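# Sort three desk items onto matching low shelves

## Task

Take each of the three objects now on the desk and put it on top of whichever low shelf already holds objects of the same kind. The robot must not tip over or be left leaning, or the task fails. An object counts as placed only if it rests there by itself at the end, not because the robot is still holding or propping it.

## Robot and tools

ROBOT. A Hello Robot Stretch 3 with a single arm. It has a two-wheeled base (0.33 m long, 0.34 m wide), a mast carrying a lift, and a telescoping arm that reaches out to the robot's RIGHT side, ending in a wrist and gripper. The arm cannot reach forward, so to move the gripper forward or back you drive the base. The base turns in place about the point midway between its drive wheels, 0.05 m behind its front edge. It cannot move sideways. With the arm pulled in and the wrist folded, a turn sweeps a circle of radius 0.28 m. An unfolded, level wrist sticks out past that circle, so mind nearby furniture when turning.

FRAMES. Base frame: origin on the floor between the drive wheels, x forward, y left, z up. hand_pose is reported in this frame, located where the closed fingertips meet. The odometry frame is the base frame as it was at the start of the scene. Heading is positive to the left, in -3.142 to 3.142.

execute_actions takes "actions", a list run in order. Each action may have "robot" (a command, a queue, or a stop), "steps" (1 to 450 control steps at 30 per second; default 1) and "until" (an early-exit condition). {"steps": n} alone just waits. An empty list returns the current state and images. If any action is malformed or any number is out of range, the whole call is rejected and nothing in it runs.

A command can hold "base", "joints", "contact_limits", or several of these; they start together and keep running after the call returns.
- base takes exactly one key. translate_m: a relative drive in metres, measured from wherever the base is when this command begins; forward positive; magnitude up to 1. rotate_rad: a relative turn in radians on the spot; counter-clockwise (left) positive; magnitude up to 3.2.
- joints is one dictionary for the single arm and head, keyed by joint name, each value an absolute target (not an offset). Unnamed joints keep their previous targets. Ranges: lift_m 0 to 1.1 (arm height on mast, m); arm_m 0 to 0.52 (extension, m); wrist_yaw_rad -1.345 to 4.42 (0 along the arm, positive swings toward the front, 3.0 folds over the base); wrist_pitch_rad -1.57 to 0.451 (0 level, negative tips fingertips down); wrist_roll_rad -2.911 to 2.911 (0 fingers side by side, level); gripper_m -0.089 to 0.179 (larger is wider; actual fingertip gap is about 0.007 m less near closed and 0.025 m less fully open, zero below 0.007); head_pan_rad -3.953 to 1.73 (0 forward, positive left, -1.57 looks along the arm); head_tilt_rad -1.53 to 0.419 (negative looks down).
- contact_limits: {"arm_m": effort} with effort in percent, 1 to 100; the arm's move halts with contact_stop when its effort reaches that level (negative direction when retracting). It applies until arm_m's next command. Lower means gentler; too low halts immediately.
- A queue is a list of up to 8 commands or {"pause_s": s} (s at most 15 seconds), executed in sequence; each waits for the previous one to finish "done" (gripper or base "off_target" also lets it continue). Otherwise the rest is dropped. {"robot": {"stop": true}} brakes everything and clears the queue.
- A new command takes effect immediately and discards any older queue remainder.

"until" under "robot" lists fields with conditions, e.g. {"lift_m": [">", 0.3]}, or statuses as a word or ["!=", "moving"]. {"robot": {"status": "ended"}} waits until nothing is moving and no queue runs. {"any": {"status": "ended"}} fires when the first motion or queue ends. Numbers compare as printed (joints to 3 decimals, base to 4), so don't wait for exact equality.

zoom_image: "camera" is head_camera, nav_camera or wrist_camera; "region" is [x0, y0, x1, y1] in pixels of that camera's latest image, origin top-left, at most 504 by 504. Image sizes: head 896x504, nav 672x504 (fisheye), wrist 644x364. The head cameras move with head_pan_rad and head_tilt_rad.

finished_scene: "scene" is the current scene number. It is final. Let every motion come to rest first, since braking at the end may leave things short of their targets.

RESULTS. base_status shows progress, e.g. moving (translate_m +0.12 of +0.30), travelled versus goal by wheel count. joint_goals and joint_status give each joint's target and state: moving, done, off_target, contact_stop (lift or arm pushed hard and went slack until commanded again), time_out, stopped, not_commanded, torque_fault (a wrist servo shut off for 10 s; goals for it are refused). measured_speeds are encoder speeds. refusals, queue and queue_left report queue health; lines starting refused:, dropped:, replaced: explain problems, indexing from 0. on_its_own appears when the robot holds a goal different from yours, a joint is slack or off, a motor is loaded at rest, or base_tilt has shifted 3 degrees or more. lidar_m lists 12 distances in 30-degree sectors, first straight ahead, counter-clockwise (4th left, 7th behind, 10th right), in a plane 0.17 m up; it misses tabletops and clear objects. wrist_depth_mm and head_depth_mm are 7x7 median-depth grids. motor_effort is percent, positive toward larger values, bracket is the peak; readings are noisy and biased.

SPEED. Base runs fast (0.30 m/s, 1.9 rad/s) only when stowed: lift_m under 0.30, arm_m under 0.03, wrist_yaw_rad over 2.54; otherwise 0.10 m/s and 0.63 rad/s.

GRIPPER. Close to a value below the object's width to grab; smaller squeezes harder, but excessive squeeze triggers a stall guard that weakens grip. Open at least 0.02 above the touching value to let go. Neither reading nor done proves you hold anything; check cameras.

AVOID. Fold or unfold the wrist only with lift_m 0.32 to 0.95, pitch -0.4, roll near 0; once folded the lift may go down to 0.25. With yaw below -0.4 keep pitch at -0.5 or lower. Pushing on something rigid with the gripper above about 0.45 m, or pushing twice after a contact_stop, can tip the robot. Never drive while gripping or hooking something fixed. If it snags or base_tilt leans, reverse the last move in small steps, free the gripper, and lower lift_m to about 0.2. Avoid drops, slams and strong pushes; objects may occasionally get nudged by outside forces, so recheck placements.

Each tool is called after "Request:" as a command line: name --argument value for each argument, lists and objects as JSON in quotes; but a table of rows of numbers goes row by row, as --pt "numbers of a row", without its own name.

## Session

Request:
execute_actions --actions '[{"robot":{"joints":{"head_pan_rad":0.9,"head_tilt_rad":-0.4}},"steps":200,"until":{"robot":{"status":"ended"}}}]'

Request:
execute_actions --actions '[{"robot":{"joints":{"head_pan_rad":-1.2}},"steps":200,"until":{"robot":{"status":"ended"}}}]'

Request:
execute_actions --actions '[{"robot":{"joints":{"head_pan_rad":-3.2}},"steps":200,"until":{"robot":{"status":"ended"}}}]'

Scene clock: 1.07 s.
robot.base_odometry: x=+0.000 y=+0.000 heading=+0.000 (m, m, rad; robot's odometry frame)
robot.turned_by_wheels: +0.000 (rad since the last result)
robot.turned_by_imu: +0.000 (rad since the last result)
robot.base_tilt: forward=+0.3 right=+0.0 (deg)
robot.lidar_m: 2.09 2.15 2.16 1.73 1.78 1.28 1.84 1.60 1.59 1.49 2.39 2.52
robot.head_depth_mm: 1819 1960 2091 2271 2284 1740 1396 / 1839 1958 2091 2308 2271 1738 1396 / 1848 1975 2129 2299 2306 1743 1406 / 1851 1987 2145 2317 2317 1746 1411 / 1870 1974 2155 2316 2323 1755 1404 / 1873 2013 2180 2375 2321 1759 1406 / 1913 2056 2193 2394 2352 1765 1427
robot.base_status: not_commanded
robot.joint_positions: lift_m=+0.585 arm_m=-0.002 wrist_yaw_rad=+2.988 wrist_pitch_rad=-0.466 wrist_roll_rad=-0.012 gripper_m=+0.037 head_pan_rad=+0.893 head_tilt_rad=-0.395
robot.joint_goals: lift_m=+0.585 arm_m=-0.002 wrist_yaw_rad=+2.988 wrist_pitch_rad=-0.466 wrist_roll_rad=-0.012 gripper_m=+0.037 head_pan_rad=+0.900 head_tilt_rad=-0.400
robot.joint_status: lift_m=not_commanded arm_m=not_commanded wrist_yaw_rad=not_commanded wrist_pitch_rad=not_commanded wrist_roll_rad=not_commanded gripper_m=not_commanded head_pan_rad=done head_tilt_rad=done
robot.measured_speeds: translate_m=+0.000 rotate_rad=+0.000 lift_m=+0.000 arm_m=+0.000 wrist_yaw_rad=+0.000 wrist_pitch_rad=+0.000 wrist_roll_rad=+0.000 head_pan_rad=+0.000 head_tilt_rad=+0.000
robot: refusals=0 queue=done queue_left=0
robot.motor_effort: left_wheel=+0(0) right_wheel=+0(1) lift_m=+36(36) arm_m=+1(1) wrist_yaw_rad=-1(1) wrist_pitch_rad=+4(4) wrist_roll_rad=+1(1) gripper_m=-1(0) head_pan_rad=+3(36) head_tilt_rad=-2(26) (%)
robot.hand_pose: x=+0.0121 y=+0.0728 z=+0.5866 quat_wxyz=(+0.215, +0.694, +0.112, +0.678) (m; robot's base frame)
robot.wrist_depth_mm: - - - - - - - / - - - - - - - / - - - - - - - / - - - - - - - / 939 941 - 955 976 940 959 / 795 803 - 820 793 827 834 / 696 705 695 706 712 729 726
pictures: head_camera (sideways: a quarter turn clockwise sets it upright), nav_camera (sideways: a quarter turn counterclockwise sets it upright), wrist_camera
Images, in order (width x height): head_camera 896x504, nav_camera 672x504, wrist_camera 644x364.

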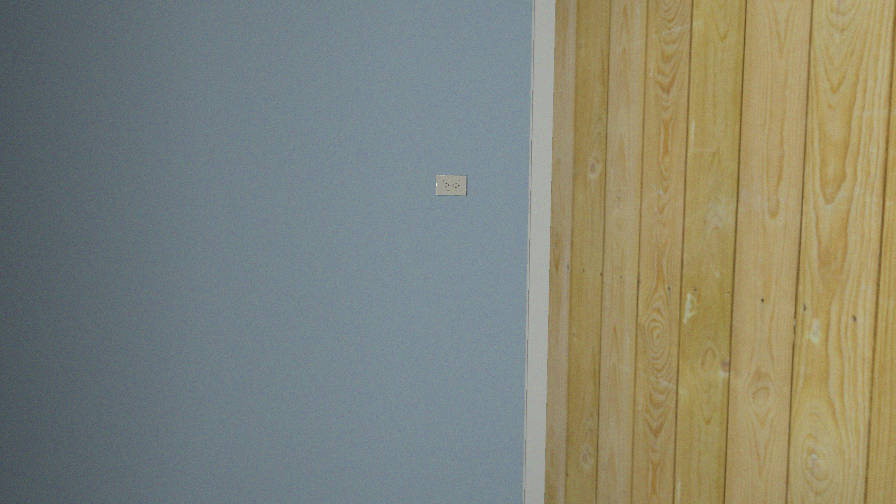

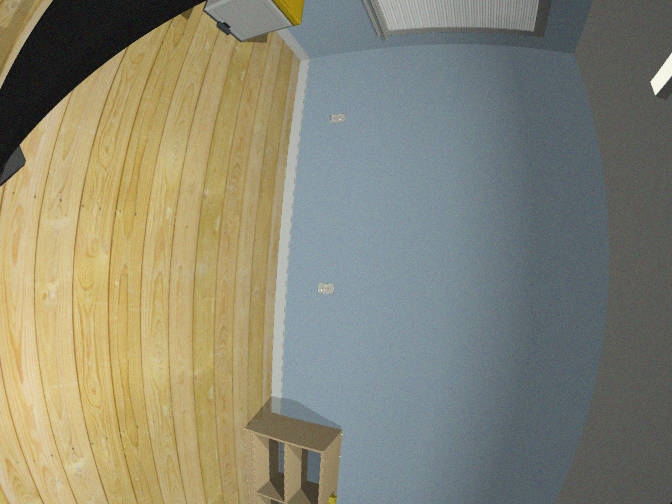

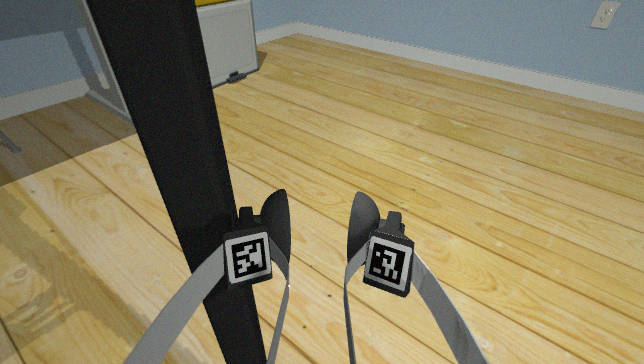

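Scene clock: 2.70 s.
robot.base_odometry: x=+0.000 y=+0.000 heading=+0.000 (m, m, rad; robot's odometry frame)
robot.turned_by_wheels: +0.000 (rad since the last result)
robot.turned_by_imu: +0.000 (rad since the last result)
robot.base_tilt: forward=+0.3 right=-0.1 (deg)
robot.lidar_m: 2.07 2.16 2.16 1.73 1.78 1.28 1.83 1.59 1.59 1.49 2.39 2.53
robot.head_depth_mm: 2031 2093 2249 2023 1945 1731 1397 / 2304 2421 2562 2224 2143 1738 1397 / 2694 2895 2947 2617 2317 1750 1398 / 2762 2889 3058 2986 2313 1738 1413 / 2612 2768 2914 2854 2281 1745 1402 / 2477 2652 2737 2876 2331 1774 1412 / 2408 2542 2675 2773 2333 1765 1415
robot.base_status: not_commanded
robot.joint_positions: lift_m=+0.585 arm_m=-0.002 wrist_yaw_rad=+2.988 wrist_pitch_rad=-0.466 wrist_roll_rad=-0.012 gripper_m=+0.037 head_pan_rad=-1.193 head_tilt_rad=-0.395
robot.joint_goals: lift_m=+0.585 arm_m=-0.002 wrist_yaw_rad=+2.988 wrist_pitch_rad=-0.466 wrist_roll_rad=-0.012 gripper_m=+0.037 head_pan_rad=-1.200 head_tilt_rad=-0.400
robot.joint_status: lift_m=not_commanded arm_m=not_commanded wrist_yaw_rad=not_commanded wrist_pitch_rad=not_commanded wrist_roll_rad=not_commanded gripper_m=not_commanded head_pan_rad=done head_tilt_rad=done
robot.measured_speeds: translate_m=+0.000 rotate_rad=+0.000 lift_m=+0.000 arm_m=+0.000 wrist_yaw_rad=+0.000 wrist_pitch_rad=+0.000 wrist_roll_rad=+0.000 head_pan_rad=+0.000 head_tilt_rad=+0.000
robot: refusals=0 queue=done queue_left=0
robot.motor_effort: left_wheel=+0(1) right_wheel=-1(0) lift_m=+36(36) arm_m=+1(1) wrist_yaw_rad=+0(0) wrist_pitch_rad=+4(4) wrist_roll_rad=+1(1) gripper_m=+1(0) head_pan_rad=-4(39) head_tilt_rad=-3(3) (%)
robot.hand_pose: x=+0.0121 y=+0.0728 z=+0.5866 quat_wxyz=(+0.215, +0.694, +0.112, +0.678) (m; robot's base frame)
robot.wrist_depth_mm: - - - - - - - / - - - - - - - / - - - - - - - / - - - - - - - / 920 965 - 940 971 946 970 / 792 797 - 813 786 823 831 / 700 701 717 704 705 714 717
pictures: head_camera (sideways: a quarter turn clockwise sets it upright), nav_camera (sideways: a quarter turn counterclockwise sets it upright), wrist_camera
Images, in order (width x height): head_camera 896x504, nav_camera 672x504, wrist_camera 644x364.

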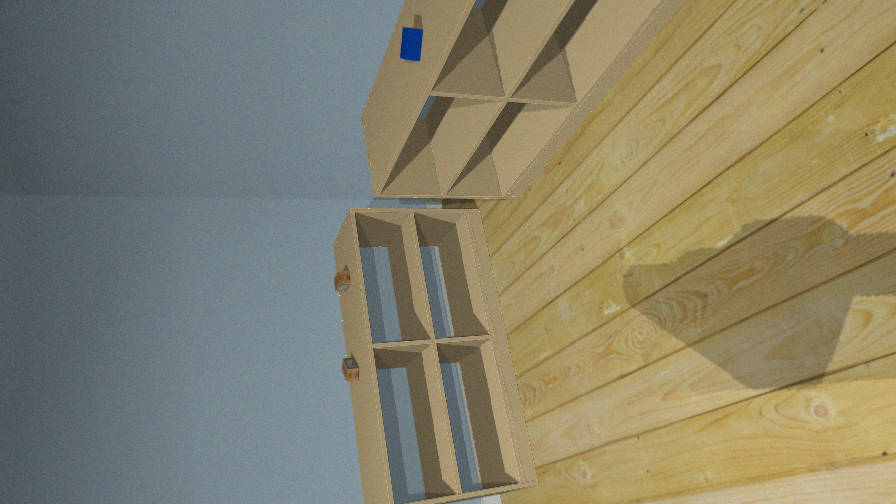

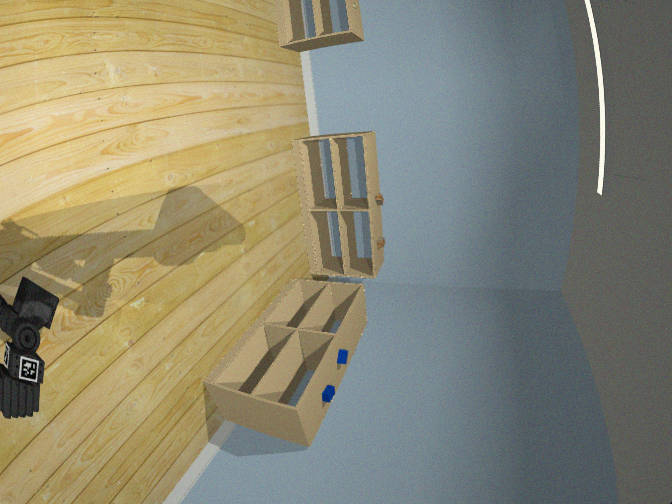

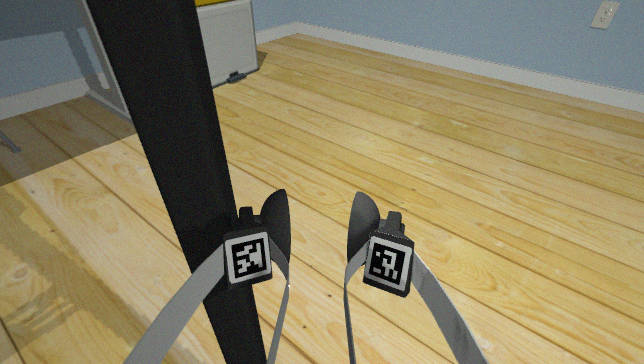

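Scene clock: 4.27 s.
robot.base_odometry: x=+0.000 y=+0.000 heading=+0.000 (m, m, rad; robot's odometry frame)
robot.turned_by_wheels: +0.000 (rad since the last result)
robot.turned_by_imu: +0.000 (rad since the last result)
robot.base_tilt: forward=+0.2 right=+0.0 (deg)
robot.lidar_m: 2.08 2.15 2.15 1.73 1.78 1.28 1.84 1.59 1.59 1.49 2.39 2.52
robot.head_depth_mm: 1729 1841 1958 1485 2181 1742 1406 / 1869 1961 2139 1606 2058 1741 1410 / 2019 2133 2286 2423 2288 1741 1413 / 2112 2236 2391 2586 2320 1748 1413 / 1915 2020 2161 2313 2272 1759 1399 / 1715 1811 1916 2034 2131 1780 1411 / 1575 1655 1735 1819 1943 1766 1423
robot.base_status: not_commanded
robot.joint_positions: lift_m=+0.585 arm_m=-0.002 wrist_yaw_rad=+2.988 wrist_pitch_rad=-0.466 wrist_roll_rad=-0.012 gripper_m=+0.037 head_pan_rad=-3.193 head_tilt_rad=-0.395
robot.joint_goals: lift_m=+0.585 arm_m=-0.002 wrist_yaw_rad=+2.988 wrist_pitch_rad=-0.466 wrist_roll_rad=-0.012 gripper_m=+0.037 head_pan_rad=-3.200 head_tilt_rad=-0.400
robot.joint_status: lift_m=not_commanded arm_m=not_commanded wrist_yaw_rad=not_commanded wrist_pitch_rad=not_commanded wrist_roll_rad=not_commanded gripper_m=not_commanded head_pan_rad=done head_tilt_rad=done
robot.measured_speeds: translate_m=+0.000 rotate_rad=+0.000 lift_m=+0.000 arm_m=+0.000 wrist_yaw_rad=+0.000 wrist_pitch_rad=+0.000 wrist_roll_rad=+0.000 head_pan_rad=+0.000 head_tilt_rad=+0.000
robot: refusals=0 queue=done queue_left=0
robot.motor_effort: left_wheel=+0(1) right_wheel=+0(1) lift_m=+36(36) arm_m=+1(1) wrist_yaw_rad=-1(0) wrist_pitch_rad=+4(4) wrist_roll_rad=+1(1) gripper_m=+0(0) head_pan_rad=-4(40) head_tilt_rad=-3(2) (%)
robot.hand_pose: x=+0.0121 y=+0.0728 z=+0.5866 quat_wxyz=(+0.215, +0.694, +0.112, +0.678) (m; robot's base frame)
robot.wrist_depth_mm: - - - - - - - / - - - - - - - / - - - - - - - / - - - - - - - / 903 944 - 942 977 970 983 / 806 830 - 807 791 840 816 / 699 699 694 702 706 711 709
pictures: head_camera (sideways: a quarter turn clockwise sets it upright), nav_camera (sideways: a quarter turn counterclockwise sets it upright), wrist_camera
Images, in order (width x height): head_camera 896x504, nav_camera 672x504, wrist_camera 644x364.

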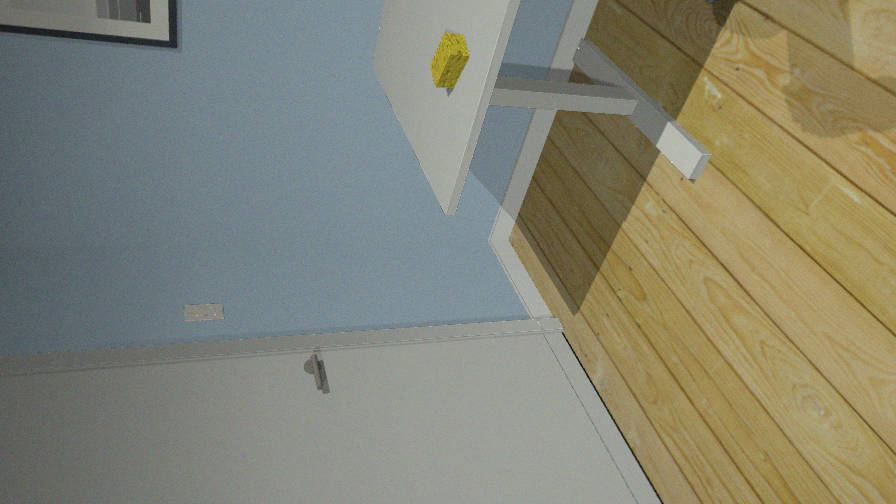

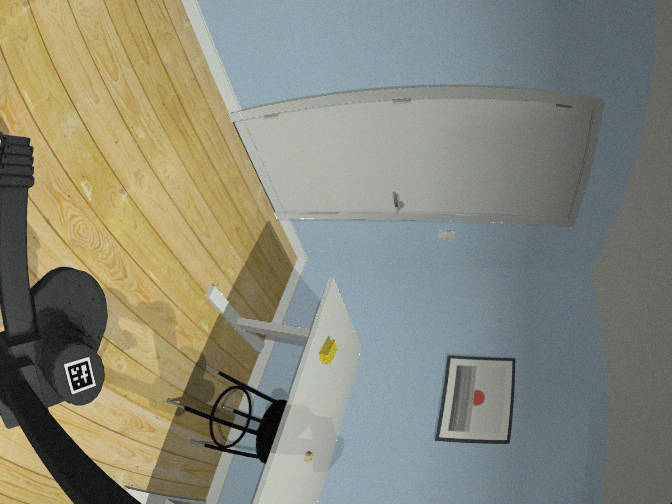

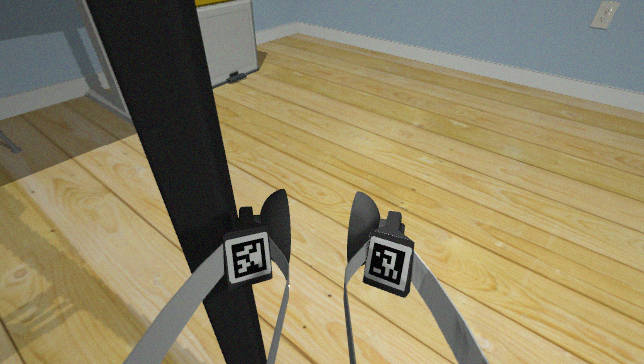

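Request:
execute_actions --actions '[{"robot":[{"joints":{"lift_m":0.4,"wrist_pitch_rad":-0.4,"wrist_roll_rad":0,"head_pan_rad":-1.57,"head_tilt_rad":-0.5}},{"joints":{"lift_m":0.27}},{"base":{"rotate_rad":-2.34}}],"steps":300,"until":{"robot":{"status":"ended"}}}]'

Scene clock: 22.53 s.
robot.base_odometry: x=+0.000 y=+0.000 heading=-2.340 (m, m, rad; robot's odometry frame)
robot.turned_by_wheels: -2.340 (rad since the last result)
robot.turned_by_imu: -2.305 (rad since the last result)
robot.base_tilt: forward=+0.2 right=+0.0 (deg)
robot.lidar_m: 1.59 1.49 1.89 2.45 2.46 2.08 2.16 2.25 1.55 1.28 1.65 1.65
robot.head_depth_mm: 1624 1766 1876 1421 1921 1579 1305 / 1648 1768 1861 1427 1996 1579 1304 / 1638 1778 1867 1437 1984 1584 1300 / 1639 1770 1863 1438 1933 1590 1307 / 1614 1768 1874 1447 1931 1591 1316 / 1611 1787 1856 1450 2009 1587 1314 / 1609 1737 1867 1461 1962 1585 1318
robot.base_status: done (rotate_rad -2.3399 of -2.3400)
robot.joint_positions: lift_m=+0.270 arm_m=-0.002 wrist_yaw_rad=+2.988 wrist_pitch_rad=-0.419 wrist_roll_rad=-0.005 gripper_m=+0.037 head_pan_rad=-1.577 head_tilt_rad=-0.494
robot.joint_goals: lift_m=+0.270 arm_m=-0.002 wrist_yaw_rad=+2.988 wrist_pitch_rad=-0.400 wrist_roll_rad=+0.000 gripper_m=+0.037 head_pan_rad=-1.570 head_tilt_rad=-0.500
robot.joint_status: lift_m=done arm_m=not_commanded wrist_yaw_rad=not_commanded wrist_pitch_rad=done wrist_roll_rad=done gripper_m=not_commanded head_pan_rad=done head_tilt_rad=done
robot.measured_speeds: translate_m=+0.000 rotate_rad=+0.000 lift_m=+0.000 arm_m=+0.000 wrist_yaw_rad=+0.000 wrist_pitch_rad=+0.000 wrist_roll_rad=+0.000 head_pan_rad=+0.000 head_tilt_rad=+0.000
robot: refusals=0 queue=done queue_left=0
robot.motor_effort: left_wheel=+4(16) right_wheel=-3(7) lift_m=+31(37) arm_m=+0(0) wrist_yaw_rad=+0(0) wrist_pitch_rad=+5(8) wrist_roll_rad=+2(2) gripper_m=+0(0) head_pan_rad=+3(39) head_tilt_rad=-3(13) (%)
robot.hand_pose: x=+0.0131 y=+0.0789 z=+0.2826 quat_wxyz=(+0.200, +0.699, +0.094, +0.680) (m; robot's base frame)
robot.wrist_depth_mm: - - - - - - - / - - - - - - - / 863 867 877 899 871 887 892 / 671 691 678 686 683 683 720 / 552 548 - 557 584 568 574 / 468 503 - - 461 472 487 / - - - - 411 413 410
pictures: head_camera (sideways: a quarter turn clockwise sets it upright), nav_camera (sideways: a quarter turn counterclockwise sets it upright), wrist_camera
Images, in order (width x height): head_camera 896x504, nav_camera 672x504, wrist_camera 644x364.

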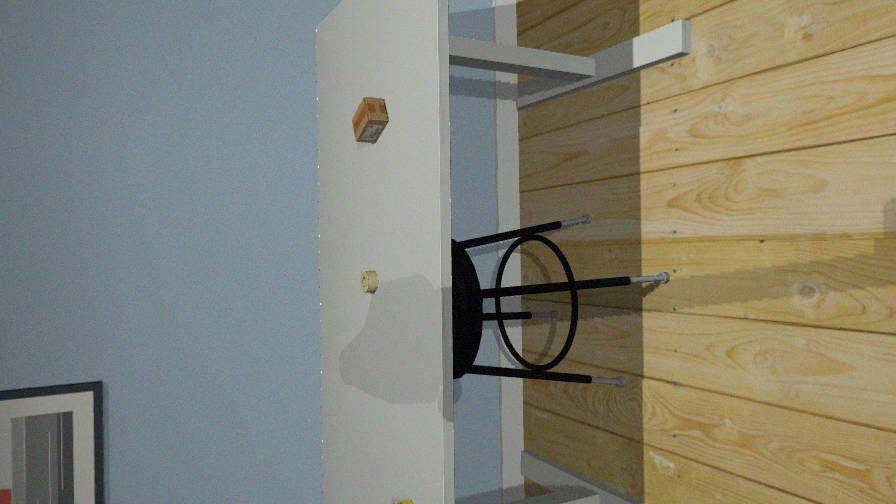

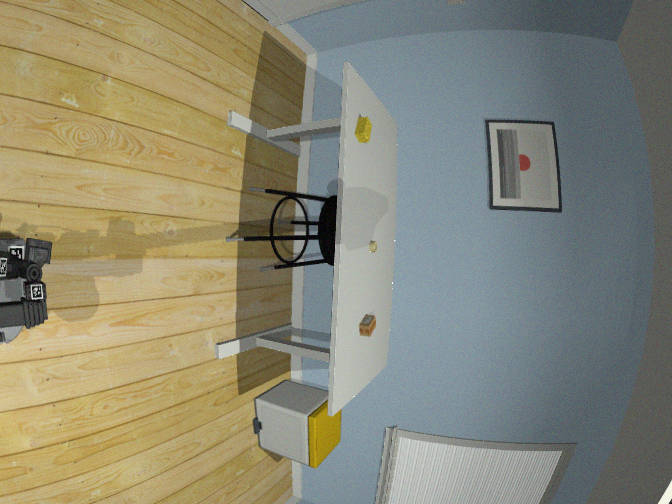

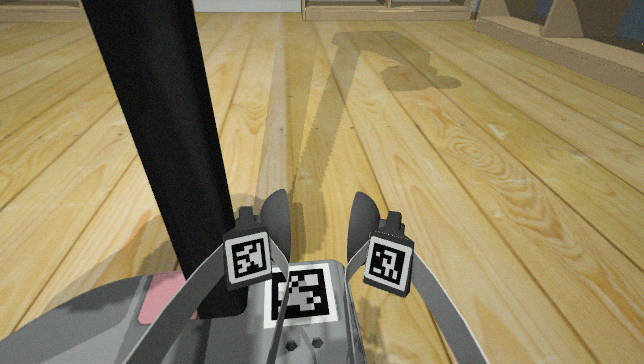

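Request:
execute_actions --actions '[{"robot":[{"base":{"rotate_rad":-1.98}},{"base":{"translate_m":0.78}},{"base":{"rotate_rad":1.98}},{"joints":{"lift_m":0.85,"head_tilt_rad":-0.9}},{"joints":{"wrist_yaw_rad":0}},{"joints":{"wrist_pitch_rad":-0.25,"lift_m":0.78,"arm_m":0.12}}],"steps":450,"until":{"robot":{"status":"ended"}}},{"robot":{"joints":{"gripper_m":0.17}},"steps":300,"until":{"robot":{"status":"ended"}}}]'

Scene clock: 59.97 s.
robot.base_odometry: x=-0.298 y=+0.721 heading=-2.340 (m, m, rad; robot's odometry frame)
robot.turned_by_wheels: +0.000 (rad since the last result)
robot.turned_by_imu: +0.003 (rad since the last result)
robot.base_tilt: forward=+0.3 right=+0.0 (deg)
robot.lidar_m: 1.85 1.96 2.18 3.15 2.34 1.94 1.87 1.07 0.78 0.84 0.66 1.25
robot.head_depth_mm: 1080 1095 855 722 - 1224 1121 / 1082 1054 855 720 - 1209 1126 / 1072 1060 856 721 1479 - - / 1078 1055 813 722 1487 - - / 1074 1063 856 719 1481 1216 1114 / 1076 1058 856 722 1430 1257 1117 / 1076 1053 857 718 1402 1248 1126
robot.base_status: done (rotate_rad +1.9799 of +1.9800)
robot.joint_positions: lift_m=+0.850 arm_m=-0.002 wrist_yaw_rad=+2.988 wrist_pitch_rad=-0.419 wrist_roll_rad=-0.005 gripper_m=+0.170 head_pan_rad=-1.577 head_tilt_rad=-0.888
robot.joint_goals: lift_m=+0.850 arm_m=-0.002 wrist_yaw_rad=+2.988 wrist_pitch_rad=-0.400 wrist_roll_rad=+0.000 gripper_m=+0.170 head_pan_rad=-1.570 head_tilt_rad=-0.900
robot.joint_status: lift_m=done arm_m=not_commanded wrist_yaw_rad=not_commanded wrist_pitch_rad=done wrist_roll_rad=done gripper_m=done head_pan_rad=done head_tilt_rad=done
robot.measured_speeds: translate_m=+0.000 rotate_rad=+0.000 lift_m=+0.000 arm_m=+0.000 wrist_yaw_rad=+0.000 wrist_pitch_rad=+0.000 wrist_roll_rad=+0.000 head_pan_rad=+0.000 head_tilt_rad=+0.000
robot: refusals=0 queue=done queue_left=0
robot.motor_effort: left_wheel=-3(16) right_wheel=+2(9) lift_m=+42(43) arm_m=+0(0) wrist_yaw_rad=+0(0) wrist_pitch_rad=+5(6) wrist_roll_rad=+2(2) gripper_m=+0(100) head_pan_rad=+3(3) head_tilt_rad=-6(30) (%)
robot.hand_pose: x=+0.0131 y=+0.0788 z=+0.8623 quat_wxyz=(+0.200, +0.699, +0.094, +0.680) (m; robot's base frame)
robot.wrist_depth_mm: - - - - - - - / - - - - - - - / - - - - - - - / - - - - - - - / - - - - - - - / - - - - - - - / - - - - - - -
pictures: head_camera (sideways: a quarter turn clockwise sets it upright), nav_camera (sideways: a quarter turn counterclockwise sets it upright), wrist_camera
Images, in order (width x height): head_camera 896x504, nav_camera 672x504, wrist_camera 644x364.

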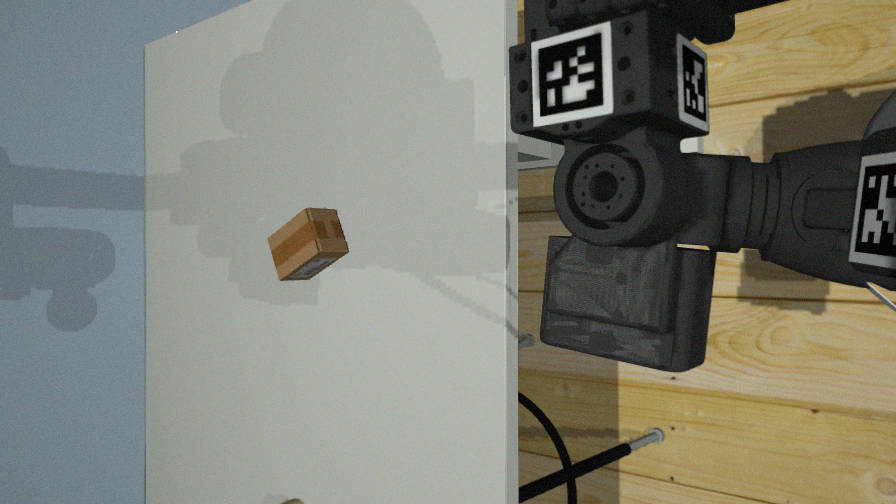

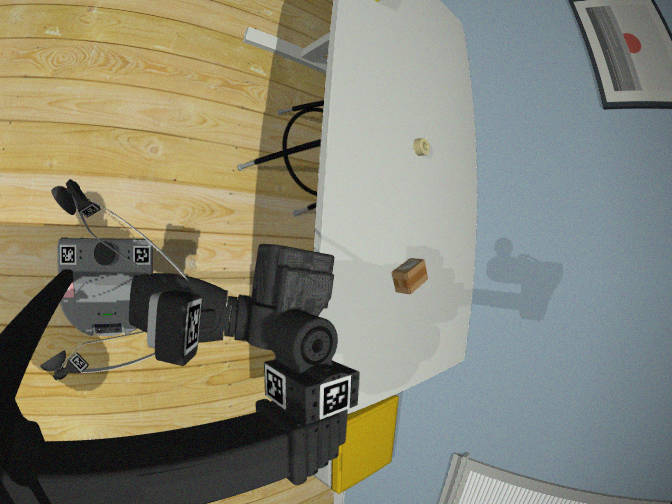

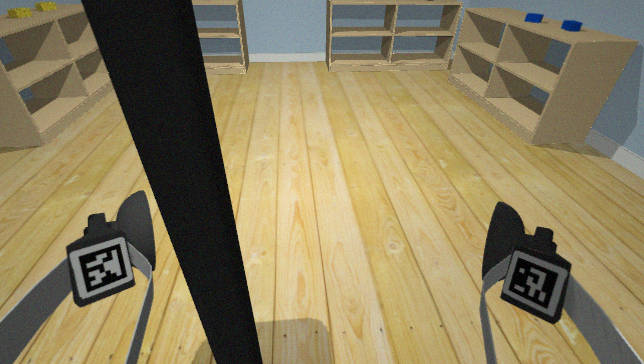

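Request:
execute_actions --actions '[{"robot":{"joints":{"gripper_m":0.04}},"steps":100,"until":{"robot":{"status":"ended"}}},{"robot":{"joints":{"wrist_yaw_rad":0.0}},"steps":200,"until":{"robot":{"status":"ended"}}},{"robot":{"joints":{"gripper_m":0.17,"wrist_pitch_rad":-0.25,"lift_m":0.78,"arm_m":0.1}},"steps":200,"until":{"robot":{"status":"ended"}}}]'

Scene clock: 75.00 s.
robot.base_odometry: x=-0.298 y=+0.721 heading=-2.340 (m, m, rad; robot's odometry frame)
robot.turned_by_wheels: +0.000 (rad since the last result)
robot.turned_by_imu: +0.001 (rad since the last result)
robot.base_tilt: forward=+0.3 right=+0.0 (deg)
robot.lidar_m: 1.85 1.96 2.17 3.17 2.35 1.93 1.88 1.07 0.78 0.84 0.67 1.25
robot.head_depth_mm: 1077 1093 855 738 - - 1102 / 1075 1050 860 756 - 1244 1121 / 1076 1053 858 - - 1248 1137 / 1078 1059 811 - 1395 1254 1134 / 1075 1052 854 724 1412 1249 1120 / 1073 1058 857 722 1424 1257 1118 / 1073 1054 856 720 1389 1254 1118
robot.base_status: done (rotate_rad +1.9799 of +1.9800)
robot.joint_positions: lift_m=+0.780 arm_m=+0.100 wrist_yaw_rad=+0.001 wrist_pitch_rad=-0.271 wrist_roll_rad=-0.004 gripper_m=+0.170 head_pan_rad=-1.577 head_tilt_rad=-0.889
robot.joint_goals: lift_m=+0.780 arm_m=+0.100 wrist_yaw_rad=+0.000 wrist_pitch_rad=-0.250 wrist_roll_rad=+0.000 gripper_m=+0.170 head_pan_rad=-1.570 head_tilt_rad=-0.900
robot.joint_status: lift_m=done arm_m=done wrist_yaw_rad=done wrist_pitch_rad=done wrist_roll_rad=done gripper_m=done head_pan_rad=done head_tilt_rad=done
robot.measured_speeds: translate_m=+0.000 rotate_rad=+0.000 lift_m=+0.000 arm_m=+0.000 wrist_yaw_rad=+0.000 wrist_pitch_rad=+0.000 wrist_roll_rad=+0.000 head_pan_rad=+0.000 head_tilt_rad=+0.000
robot: refusals=0 queue=done queue_left=0
robot.motor_effort: left_wheel=-3(3) right_wheel=+2(2) lift_m=+31(42) arm_m=+6(8) wrist_yaw_rad=-1(2) wrist_pitch_rad=+6(5) wrist_roll_rad=+2(2) gripper_m=+0(100) head_pan_rad=+2(3) head_tilt_rad=-5(6) (%)
robot.hand_pose: x=-0.0213 y=-0.4850 z=+0.8270 quat_wxyz=(+0.702, +0.096, -0.699, -0.095) (m; robot's base frame)
robot.wrist_depth_mm: 803 789 768 759 740 724 721 / 851 849 840 809 804 796 784 / 624 627 647 665 671 852 841 / 444 445 448 372 463 463 882 / 338 358 346 346 347 368 354 / 275 266 278 278 280 276 288 / 230 232 234 236 236 239 239
pictures: head_camera (sideways: a quarter turn clockwise sets it upright), nav_camera (sideways: a quarter turn counterclockwise sets it upright), wrist_camera
Images, in order (width x height): head_camera 896x504, nav_camera 672x504, wrist_camera 644x364.

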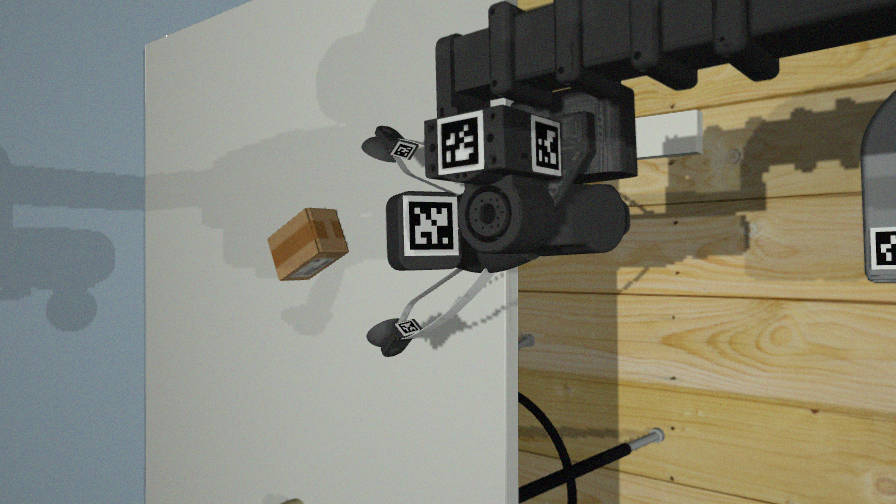

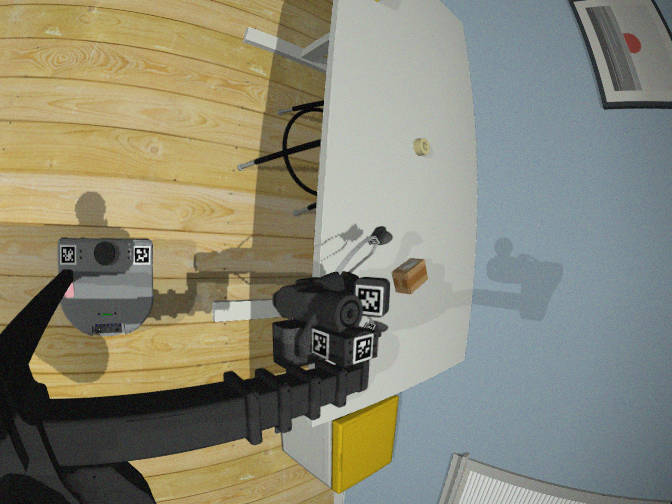

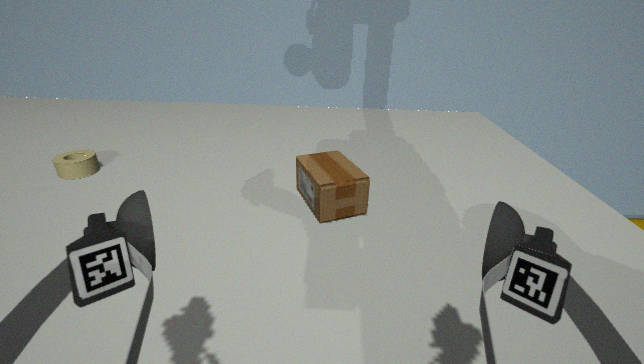

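Request:
execute_actions --actions '[{"robot":[{"joints":{"wrist_yaw_rad":0.35,"arm_m":0.2,"gripper_m":0.14},"base":{"translate_m":-0.135}},{"joints":{"lift_m":0.71,"arm_m":0.226}}],"steps":300,"until":{"robot":{"status":"ended"}}}]'

Scene clock: 97.60 s.
robot.base_odometry: x=-0.205 y=+0.818 heading=-2.340 (m, m, rad; robot's odometry frame)
robot.turned_by_wheels: +0.000 (rad since the last result)
robot.turned_by_imu: +0.001 (rad since the last result)
robot.base_tilt: forward=+0.2 right=+0.0 (deg)
robot.lidar_m: 1.98 2.09 2.73 3.15 2.31 1.80 1.74 1.07 0.90 0.75 0.75 1.03
robot.head_depth_mm: 1075 1255 1420 1291 1407 - - / 1079 1176 855 - 1400 1240 1114 / 1076 1057 857 - 1397 1245 1141 / 1078 1051 882 - 1418 1248 1131 / 1070 1061 822 706 1395 1252 1116 / 1072 1057 833 721 1402 1257 1117 / 1071 1049 854 721 1397 1256 1123
robot.base_status: done (translate_m -0.1350 of -0.1350)
robot.joint_positions: lift_m=+0.710 arm_m=+0.226 wrist_yaw_rad=+0.349 wrist_pitch_rad=-0.271 wrist_roll_rad=-0.004 gripper_m=+0.140 head_pan_rad=-1.577 head_tilt_rad=-0.889
robot.joint_goals: lift_m=+0.710 arm_m=+0.226 wrist_yaw_rad=+0.350 wrist_pitch_rad=-0.250 wrist_roll_rad=+0.000 gripper_m=+0.140 head_pan_rad=-1.570 head_tilt_rad=-0.900
robot.joint_status: lift_m=done arm_m=done wrist_yaw_rad=done wrist_pitch_rad=done wrist_roll_rad=done gripper_m=done head_pan_rad=done head_tilt_rad=done
robot.measured_speeds: translate_m=+0.000 rotate_rad=+0.000 lift_m=+0.000 arm_m=+0.000 wrist_yaw_rad=+0.000 wrist_pitch_rad=+0.000 wrist_roll_rad=+0.000 head_pan_rad=+0.000 head_tilt_rad=+0.000
robot: refusals=0 queue=done queue_left=0
robot.motor_effort: left_wheel=-3(10) right_wheel=+2(2) lift_m=+31(30) arm_m=+6(5) wrist_yaw_rad=+0(2) wrist_pitch_rad=+6(6) wrist_roll_rad=+2(2) gripper_m=+0(97) head_pan_rad=+3(2) head_tilt_rad=-5(6) (%)
robot.hand_pose: x=+0.0608 y=-0.5966 z=+0.7572 quat_wxyz=(+0.708, +0.216, -0.672, +0.028) (m; robot's base frame)
robot.wrist_depth_mm: - 902 785 712 644 575 541 / 751 748 773 730 666 628 564 / 416 425 431 373 441 449 458 / 291 295 300 233 307 308 309 / 224 237 228 230 232 246 235 / 189 177 185 185 187 188 189 / 150 154 155 156 157 158 159
pictures: head_camera (sideways: a quarter turn clockwise sets it upright), nav_camera (sideways: a quarter turn counterclockwise sets it upright), wrist_camera
Images, in order (width x height): head_camera 896x504, nav_camera 672x504, wrist_camera 644x364.

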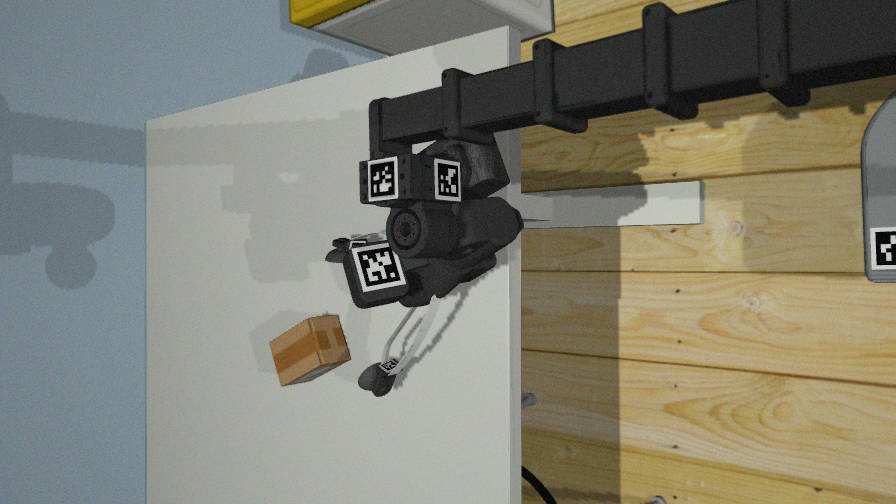

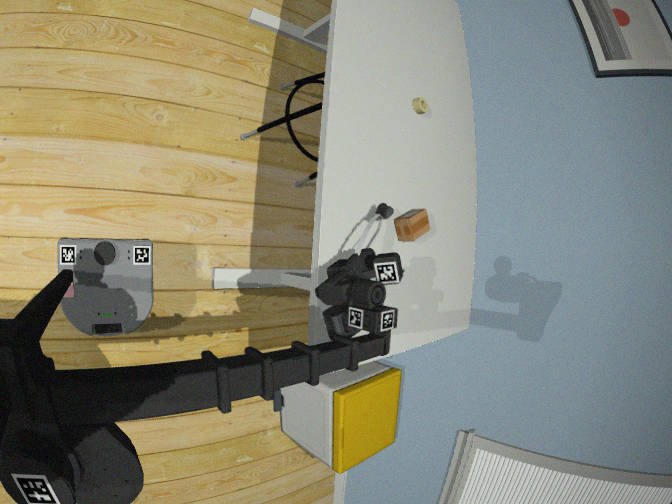

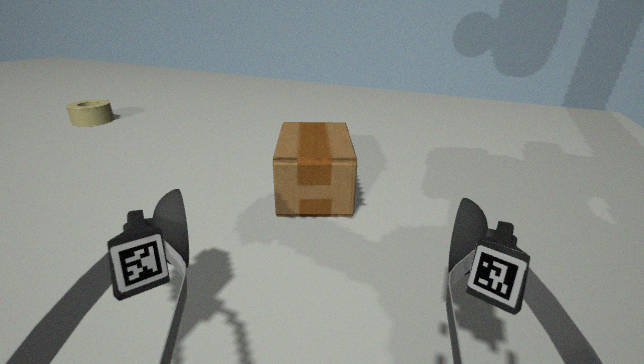

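Request:
execute_actions --actions '[{"robot":[{"joints":{"arm_m":0.34,"lift_m":0.706},"base":{"translate_m":0.041}},{"joints":{"gripper_m":0.03}},{"pause_s":0.5},{"joints":{"lift_m":0.8}},{"joints":{"arm_m":0.0,"wrist_yaw_rad":0,"head_pan_rad":1.57,"head_tilt_rad":-0.3}}],"steps":450,"until":{"robot":{"status":"ended"}}}]'

Scene clock: 111.50 s.
robot.base_odometry: x=-0.233 y=+0.788 heading=-2.340 (m, m, rad; robot's odometry frame)
robot.turned_by_wheels: +0.000 (rad since the last result)
robot.turned_by_imu: +0.002 (rad since the last result)
robot.base_tilt: forward=+0.3 right=+0.0 (deg)
robot.lidar_m: 1.94 2.05 2.71 3.15 2.31 1.83 1.78 1.07 0.93 0.76 0.72 1.01
robot.head_depth_mm: 3148 3323 3474 3364 2631 1893 1502 / 3148 3273 3479 3626 2611 1911 1501 / 3203 3261 3510 3692 2646 1927 1507 / 3168 3299 3495 3692 2652 1924 1531 / 3110 3314 3468 3684 2672 1941 1511 / 3152 3367 3540 3501 2687 1962 1512 / 3146 3336 3545 3512 2709 1956 1534
robot.base_status: done (translate_m +0.0410 of +0.0410)
robot.joint_positions: lift_m=+0.800 arm_m=+0.000 wrist_yaw_rad=+0.000 wrist_pitch_rad=-0.275 wrist_roll_rad=-0.004 gripper_m=+0.031 head_pan_rad=+1.563 head_tilt_rad=-0.310
robot.joint_goals: lift_m=+0.800 arm_m=+0.000 wrist_yaw_rad=+0.000 wrist_pitch_rad=-0.250 wrist_roll_rad=+0.000 gripper_m=+0.030 head_pan_rad=+1.570 head_tilt_rad=-0.300
robot.joint_status: lift_m=done arm_m=done wrist_yaw_rad=done wrist_pitch_rad=done wrist_roll_rad=done gripper_m=done head_pan_rad=done head_tilt_rad=done
robot.measured_speeds: translate_m=+0.000 rotate_rad=+0.000 lift_m=+0.000 arm_m=+0.000 wrist_yaw_rad=+0.000 wrist_pitch_rad=+0.000 wrist_roll_rad=+0.000 head_pan_rad=+0.000 head_tilt_rad=+0.000
robot: refusals=0 queue=done queue_left=0
robot.motor_effort: left_wheel=-3(5) right_wheel=+2(6) lift_m=+43(45) arm_m=-4(4) wrist_yaw_rad=-1(0) wrist_pitch_rad=+7(7) wrist_roll_rad=+2(2) gripper_m=-23(98) head_pan_rad=+3(40) head_tilt_rad=+4(34) (%)
robot.hand_pose: x=-0.0214 y=-0.3854 z=+0.8458 quat_wxyz=(+0.702, +0.097, -0.699, -0.097) (m; robot's base frame)
robot.wrist_depth_mm: 877 880 854 825 851 820 805 / 927 931 938 898 910 892 875 / 676 692 704 695 734 946 927 / 479 481 486 202 497 - - / 371 370 145 141 399 385 842 / 298 300 281 126 283 309 673 / 270 263 260 140 256 260 257
pictures: head_camera (sideways: a quarter turn clockwise sets it upright), nav_camera (sideways: a quarter turn counterclockwise sets it upright), wrist_camera
Images, in order (width x height): head_camera 896x504, nav_camera 672x504, wrist_camera 644x364.

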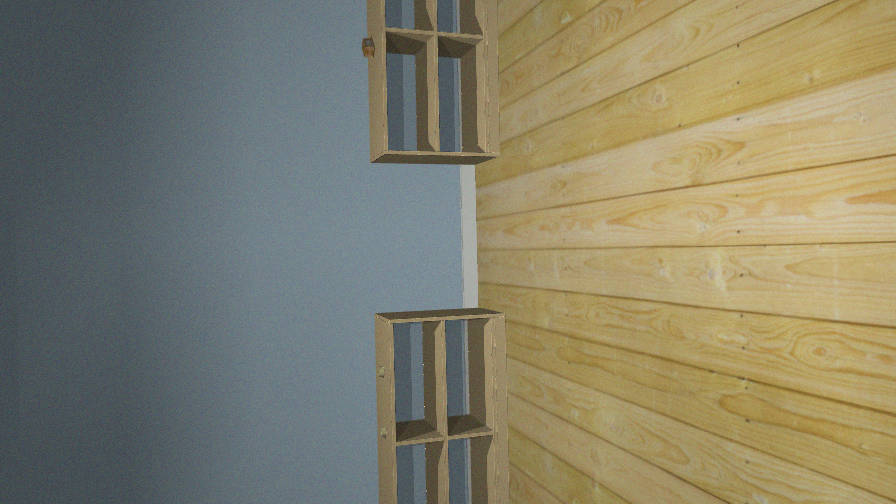

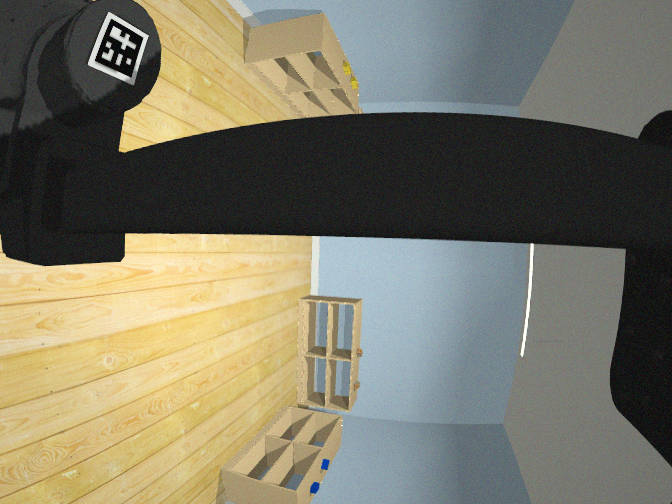

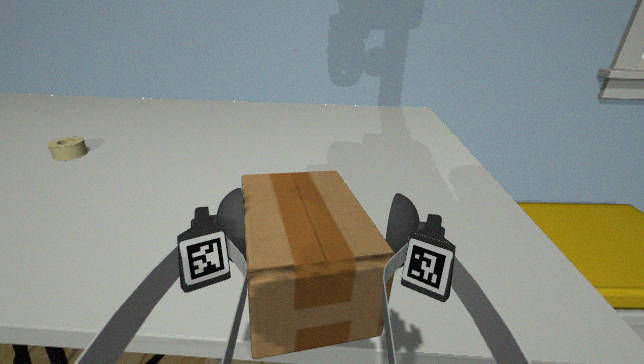

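Request:
execute_actions --actions '[{"robot":[{"base":{"translate_m":0.2},"joints":{"head_pan_rad":-1.57,"head_tilt_rad":-0.9}},{"base":{"rotate_rad":1.42}},{"base":{"translate_m":1.0}},{"base":{"translate_m":1.0}},{"base":{"translate_m":0.63}},{"base":{"rotate_rad":1.75}}],"steps":450,"until":{"robot":{"status":"ended"}}},{"steps":450,"until":{"robot":{"status":"ended"}}},{"steps":450,"until":{"robot":{"status":"ended"}}},{"steps":200,"until":{"robot":{"status":"ended"}}}]'

Scene clock: 169.53 s.
robot.base_odometry: x=+1.221 y=-1.448 heading=+0.830 (m, m, rad; robot's odometry frame)
robot.turned_by_wheels: +3.170 (rad since the last result)
robot.turned_by_imu: +3.136 (rad since the last result)
robot.base_tilt: forward=+0.3 right=+0.0 (deg)
robot.lidar_m: 1.95 2.09 3.42 3.38 1.41 1.08 1.03 0.78 0.78 0.58 1.01 1.04
robot.head_depth_mm: 853 989 1027 922 1092 - 1093 / 856 999 1032 924 1086 - 1097 / 861 993 1021 901 1107 - 1115 / 861 995 1028 550 1240 1248 1131 / 862 1001 1194 1482 1425 1251 1114 / 864 1005 1204 1491 1420 1249 1114 / 861 1011 1201 1495 1436 1254 1113
robot.base_status: done (rotate_rad +1.7499 of +1.7500)
robot.joint_positions: lift_m=+0.800 arm_m=+0.000 wrist_yaw_rad=+0.000 wrist_pitch_rad=-0.275 wrist_roll_rad=-0.004 gripper_m=+0.031 head_pan_rad=-1.563 head_tilt_rad=-0.889
robot.joint_goals: lift_m=+0.800 arm_m=+0.000 wrist_yaw_rad=+0.000 wrist_pitch_rad=-0.250 wrist_roll_rad=+0.000 gripper_m=+0.030 head_pan_rad=-1.570 head_tilt_rad=-0.900
robot.joint_status: lift_m=done arm_m=done wrist_yaw_rad=done wrist_pitch_rad=done wrist_roll_rad=done gripper_m=done head_pan_rad=done head_tilt_rad=done
robot.measured_speeds: translate_m=+0.000 rotate_rad=+0.000 lift_m=+0.000 arm_m=+0.000 wrist_yaw_rad=+0.000 wrist_pitch_rad=+0.000 wrist_roll_rad=+0.000 head_pan_rad=+0.000 head_tilt_rad=+0.000
robot: refusals=0 queue=done queue_left=0
robot.motor_effort: left_wheel=-3(9) right_wheel=+2(6) lift_m=+43(43) arm_m=-4(4) wrist_yaw_rad=-1(0) wrist_pitch_rad=+7(7) wrist_roll_rad=+2(2) gripper_m=-24(24) head_pan_rad=-4(41) head_tilt_rad=-5(33) (%)
robot.hand_pose: x=-0.0214 y=-0.3854 z=+0.8458 quat_wxyz=(+0.702, +0.097, -0.699, -0.097) (m; robot's base frame)
robot.wrist_depth_mm: 658 664 651 637 635 615 617 / 738 713 707 698 663 665 662 / 807 762 751 725 713 709 717 / 861 838 789 202 727 736 738 / 933 885 145 141 586 567 560 / - - 963 127 436 454 457 / 981 - - 139 668 670 616
pictures: head_camera (sideways: a quarter turn clockwise sets it upright), nav_camera (sideways: a quarter turn counterclockwise sets it upright), wrist_camera
Images, in order (width x height): head_camera 896x504, nav_camera 672x504, wrist_camera 644x364.

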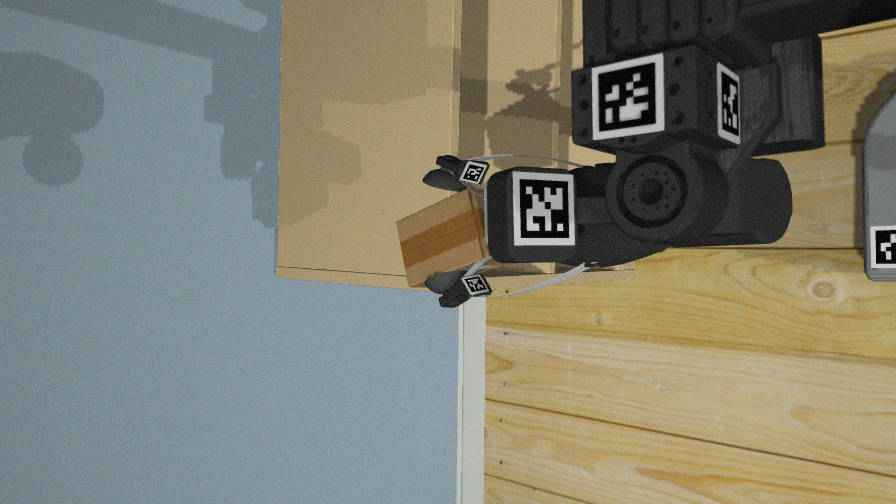

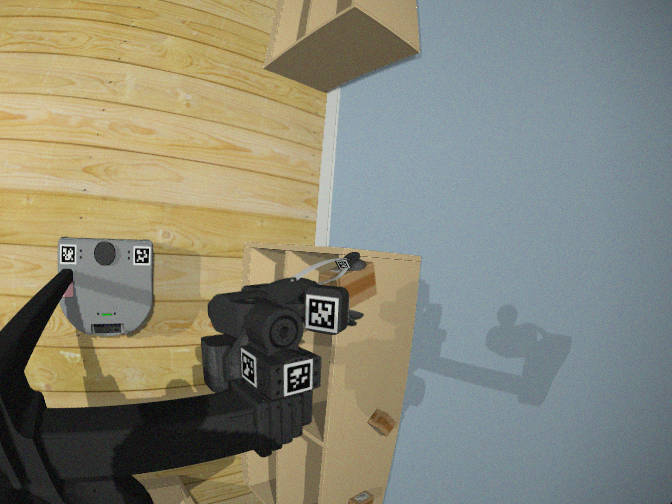

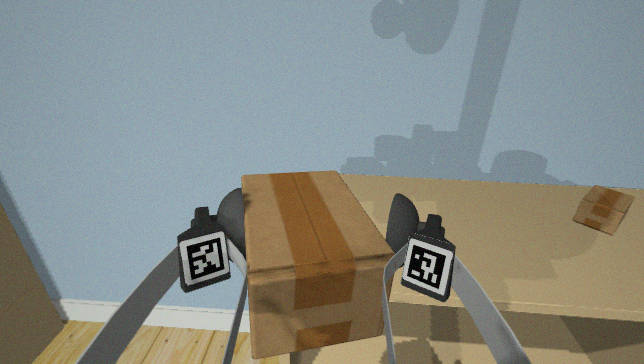

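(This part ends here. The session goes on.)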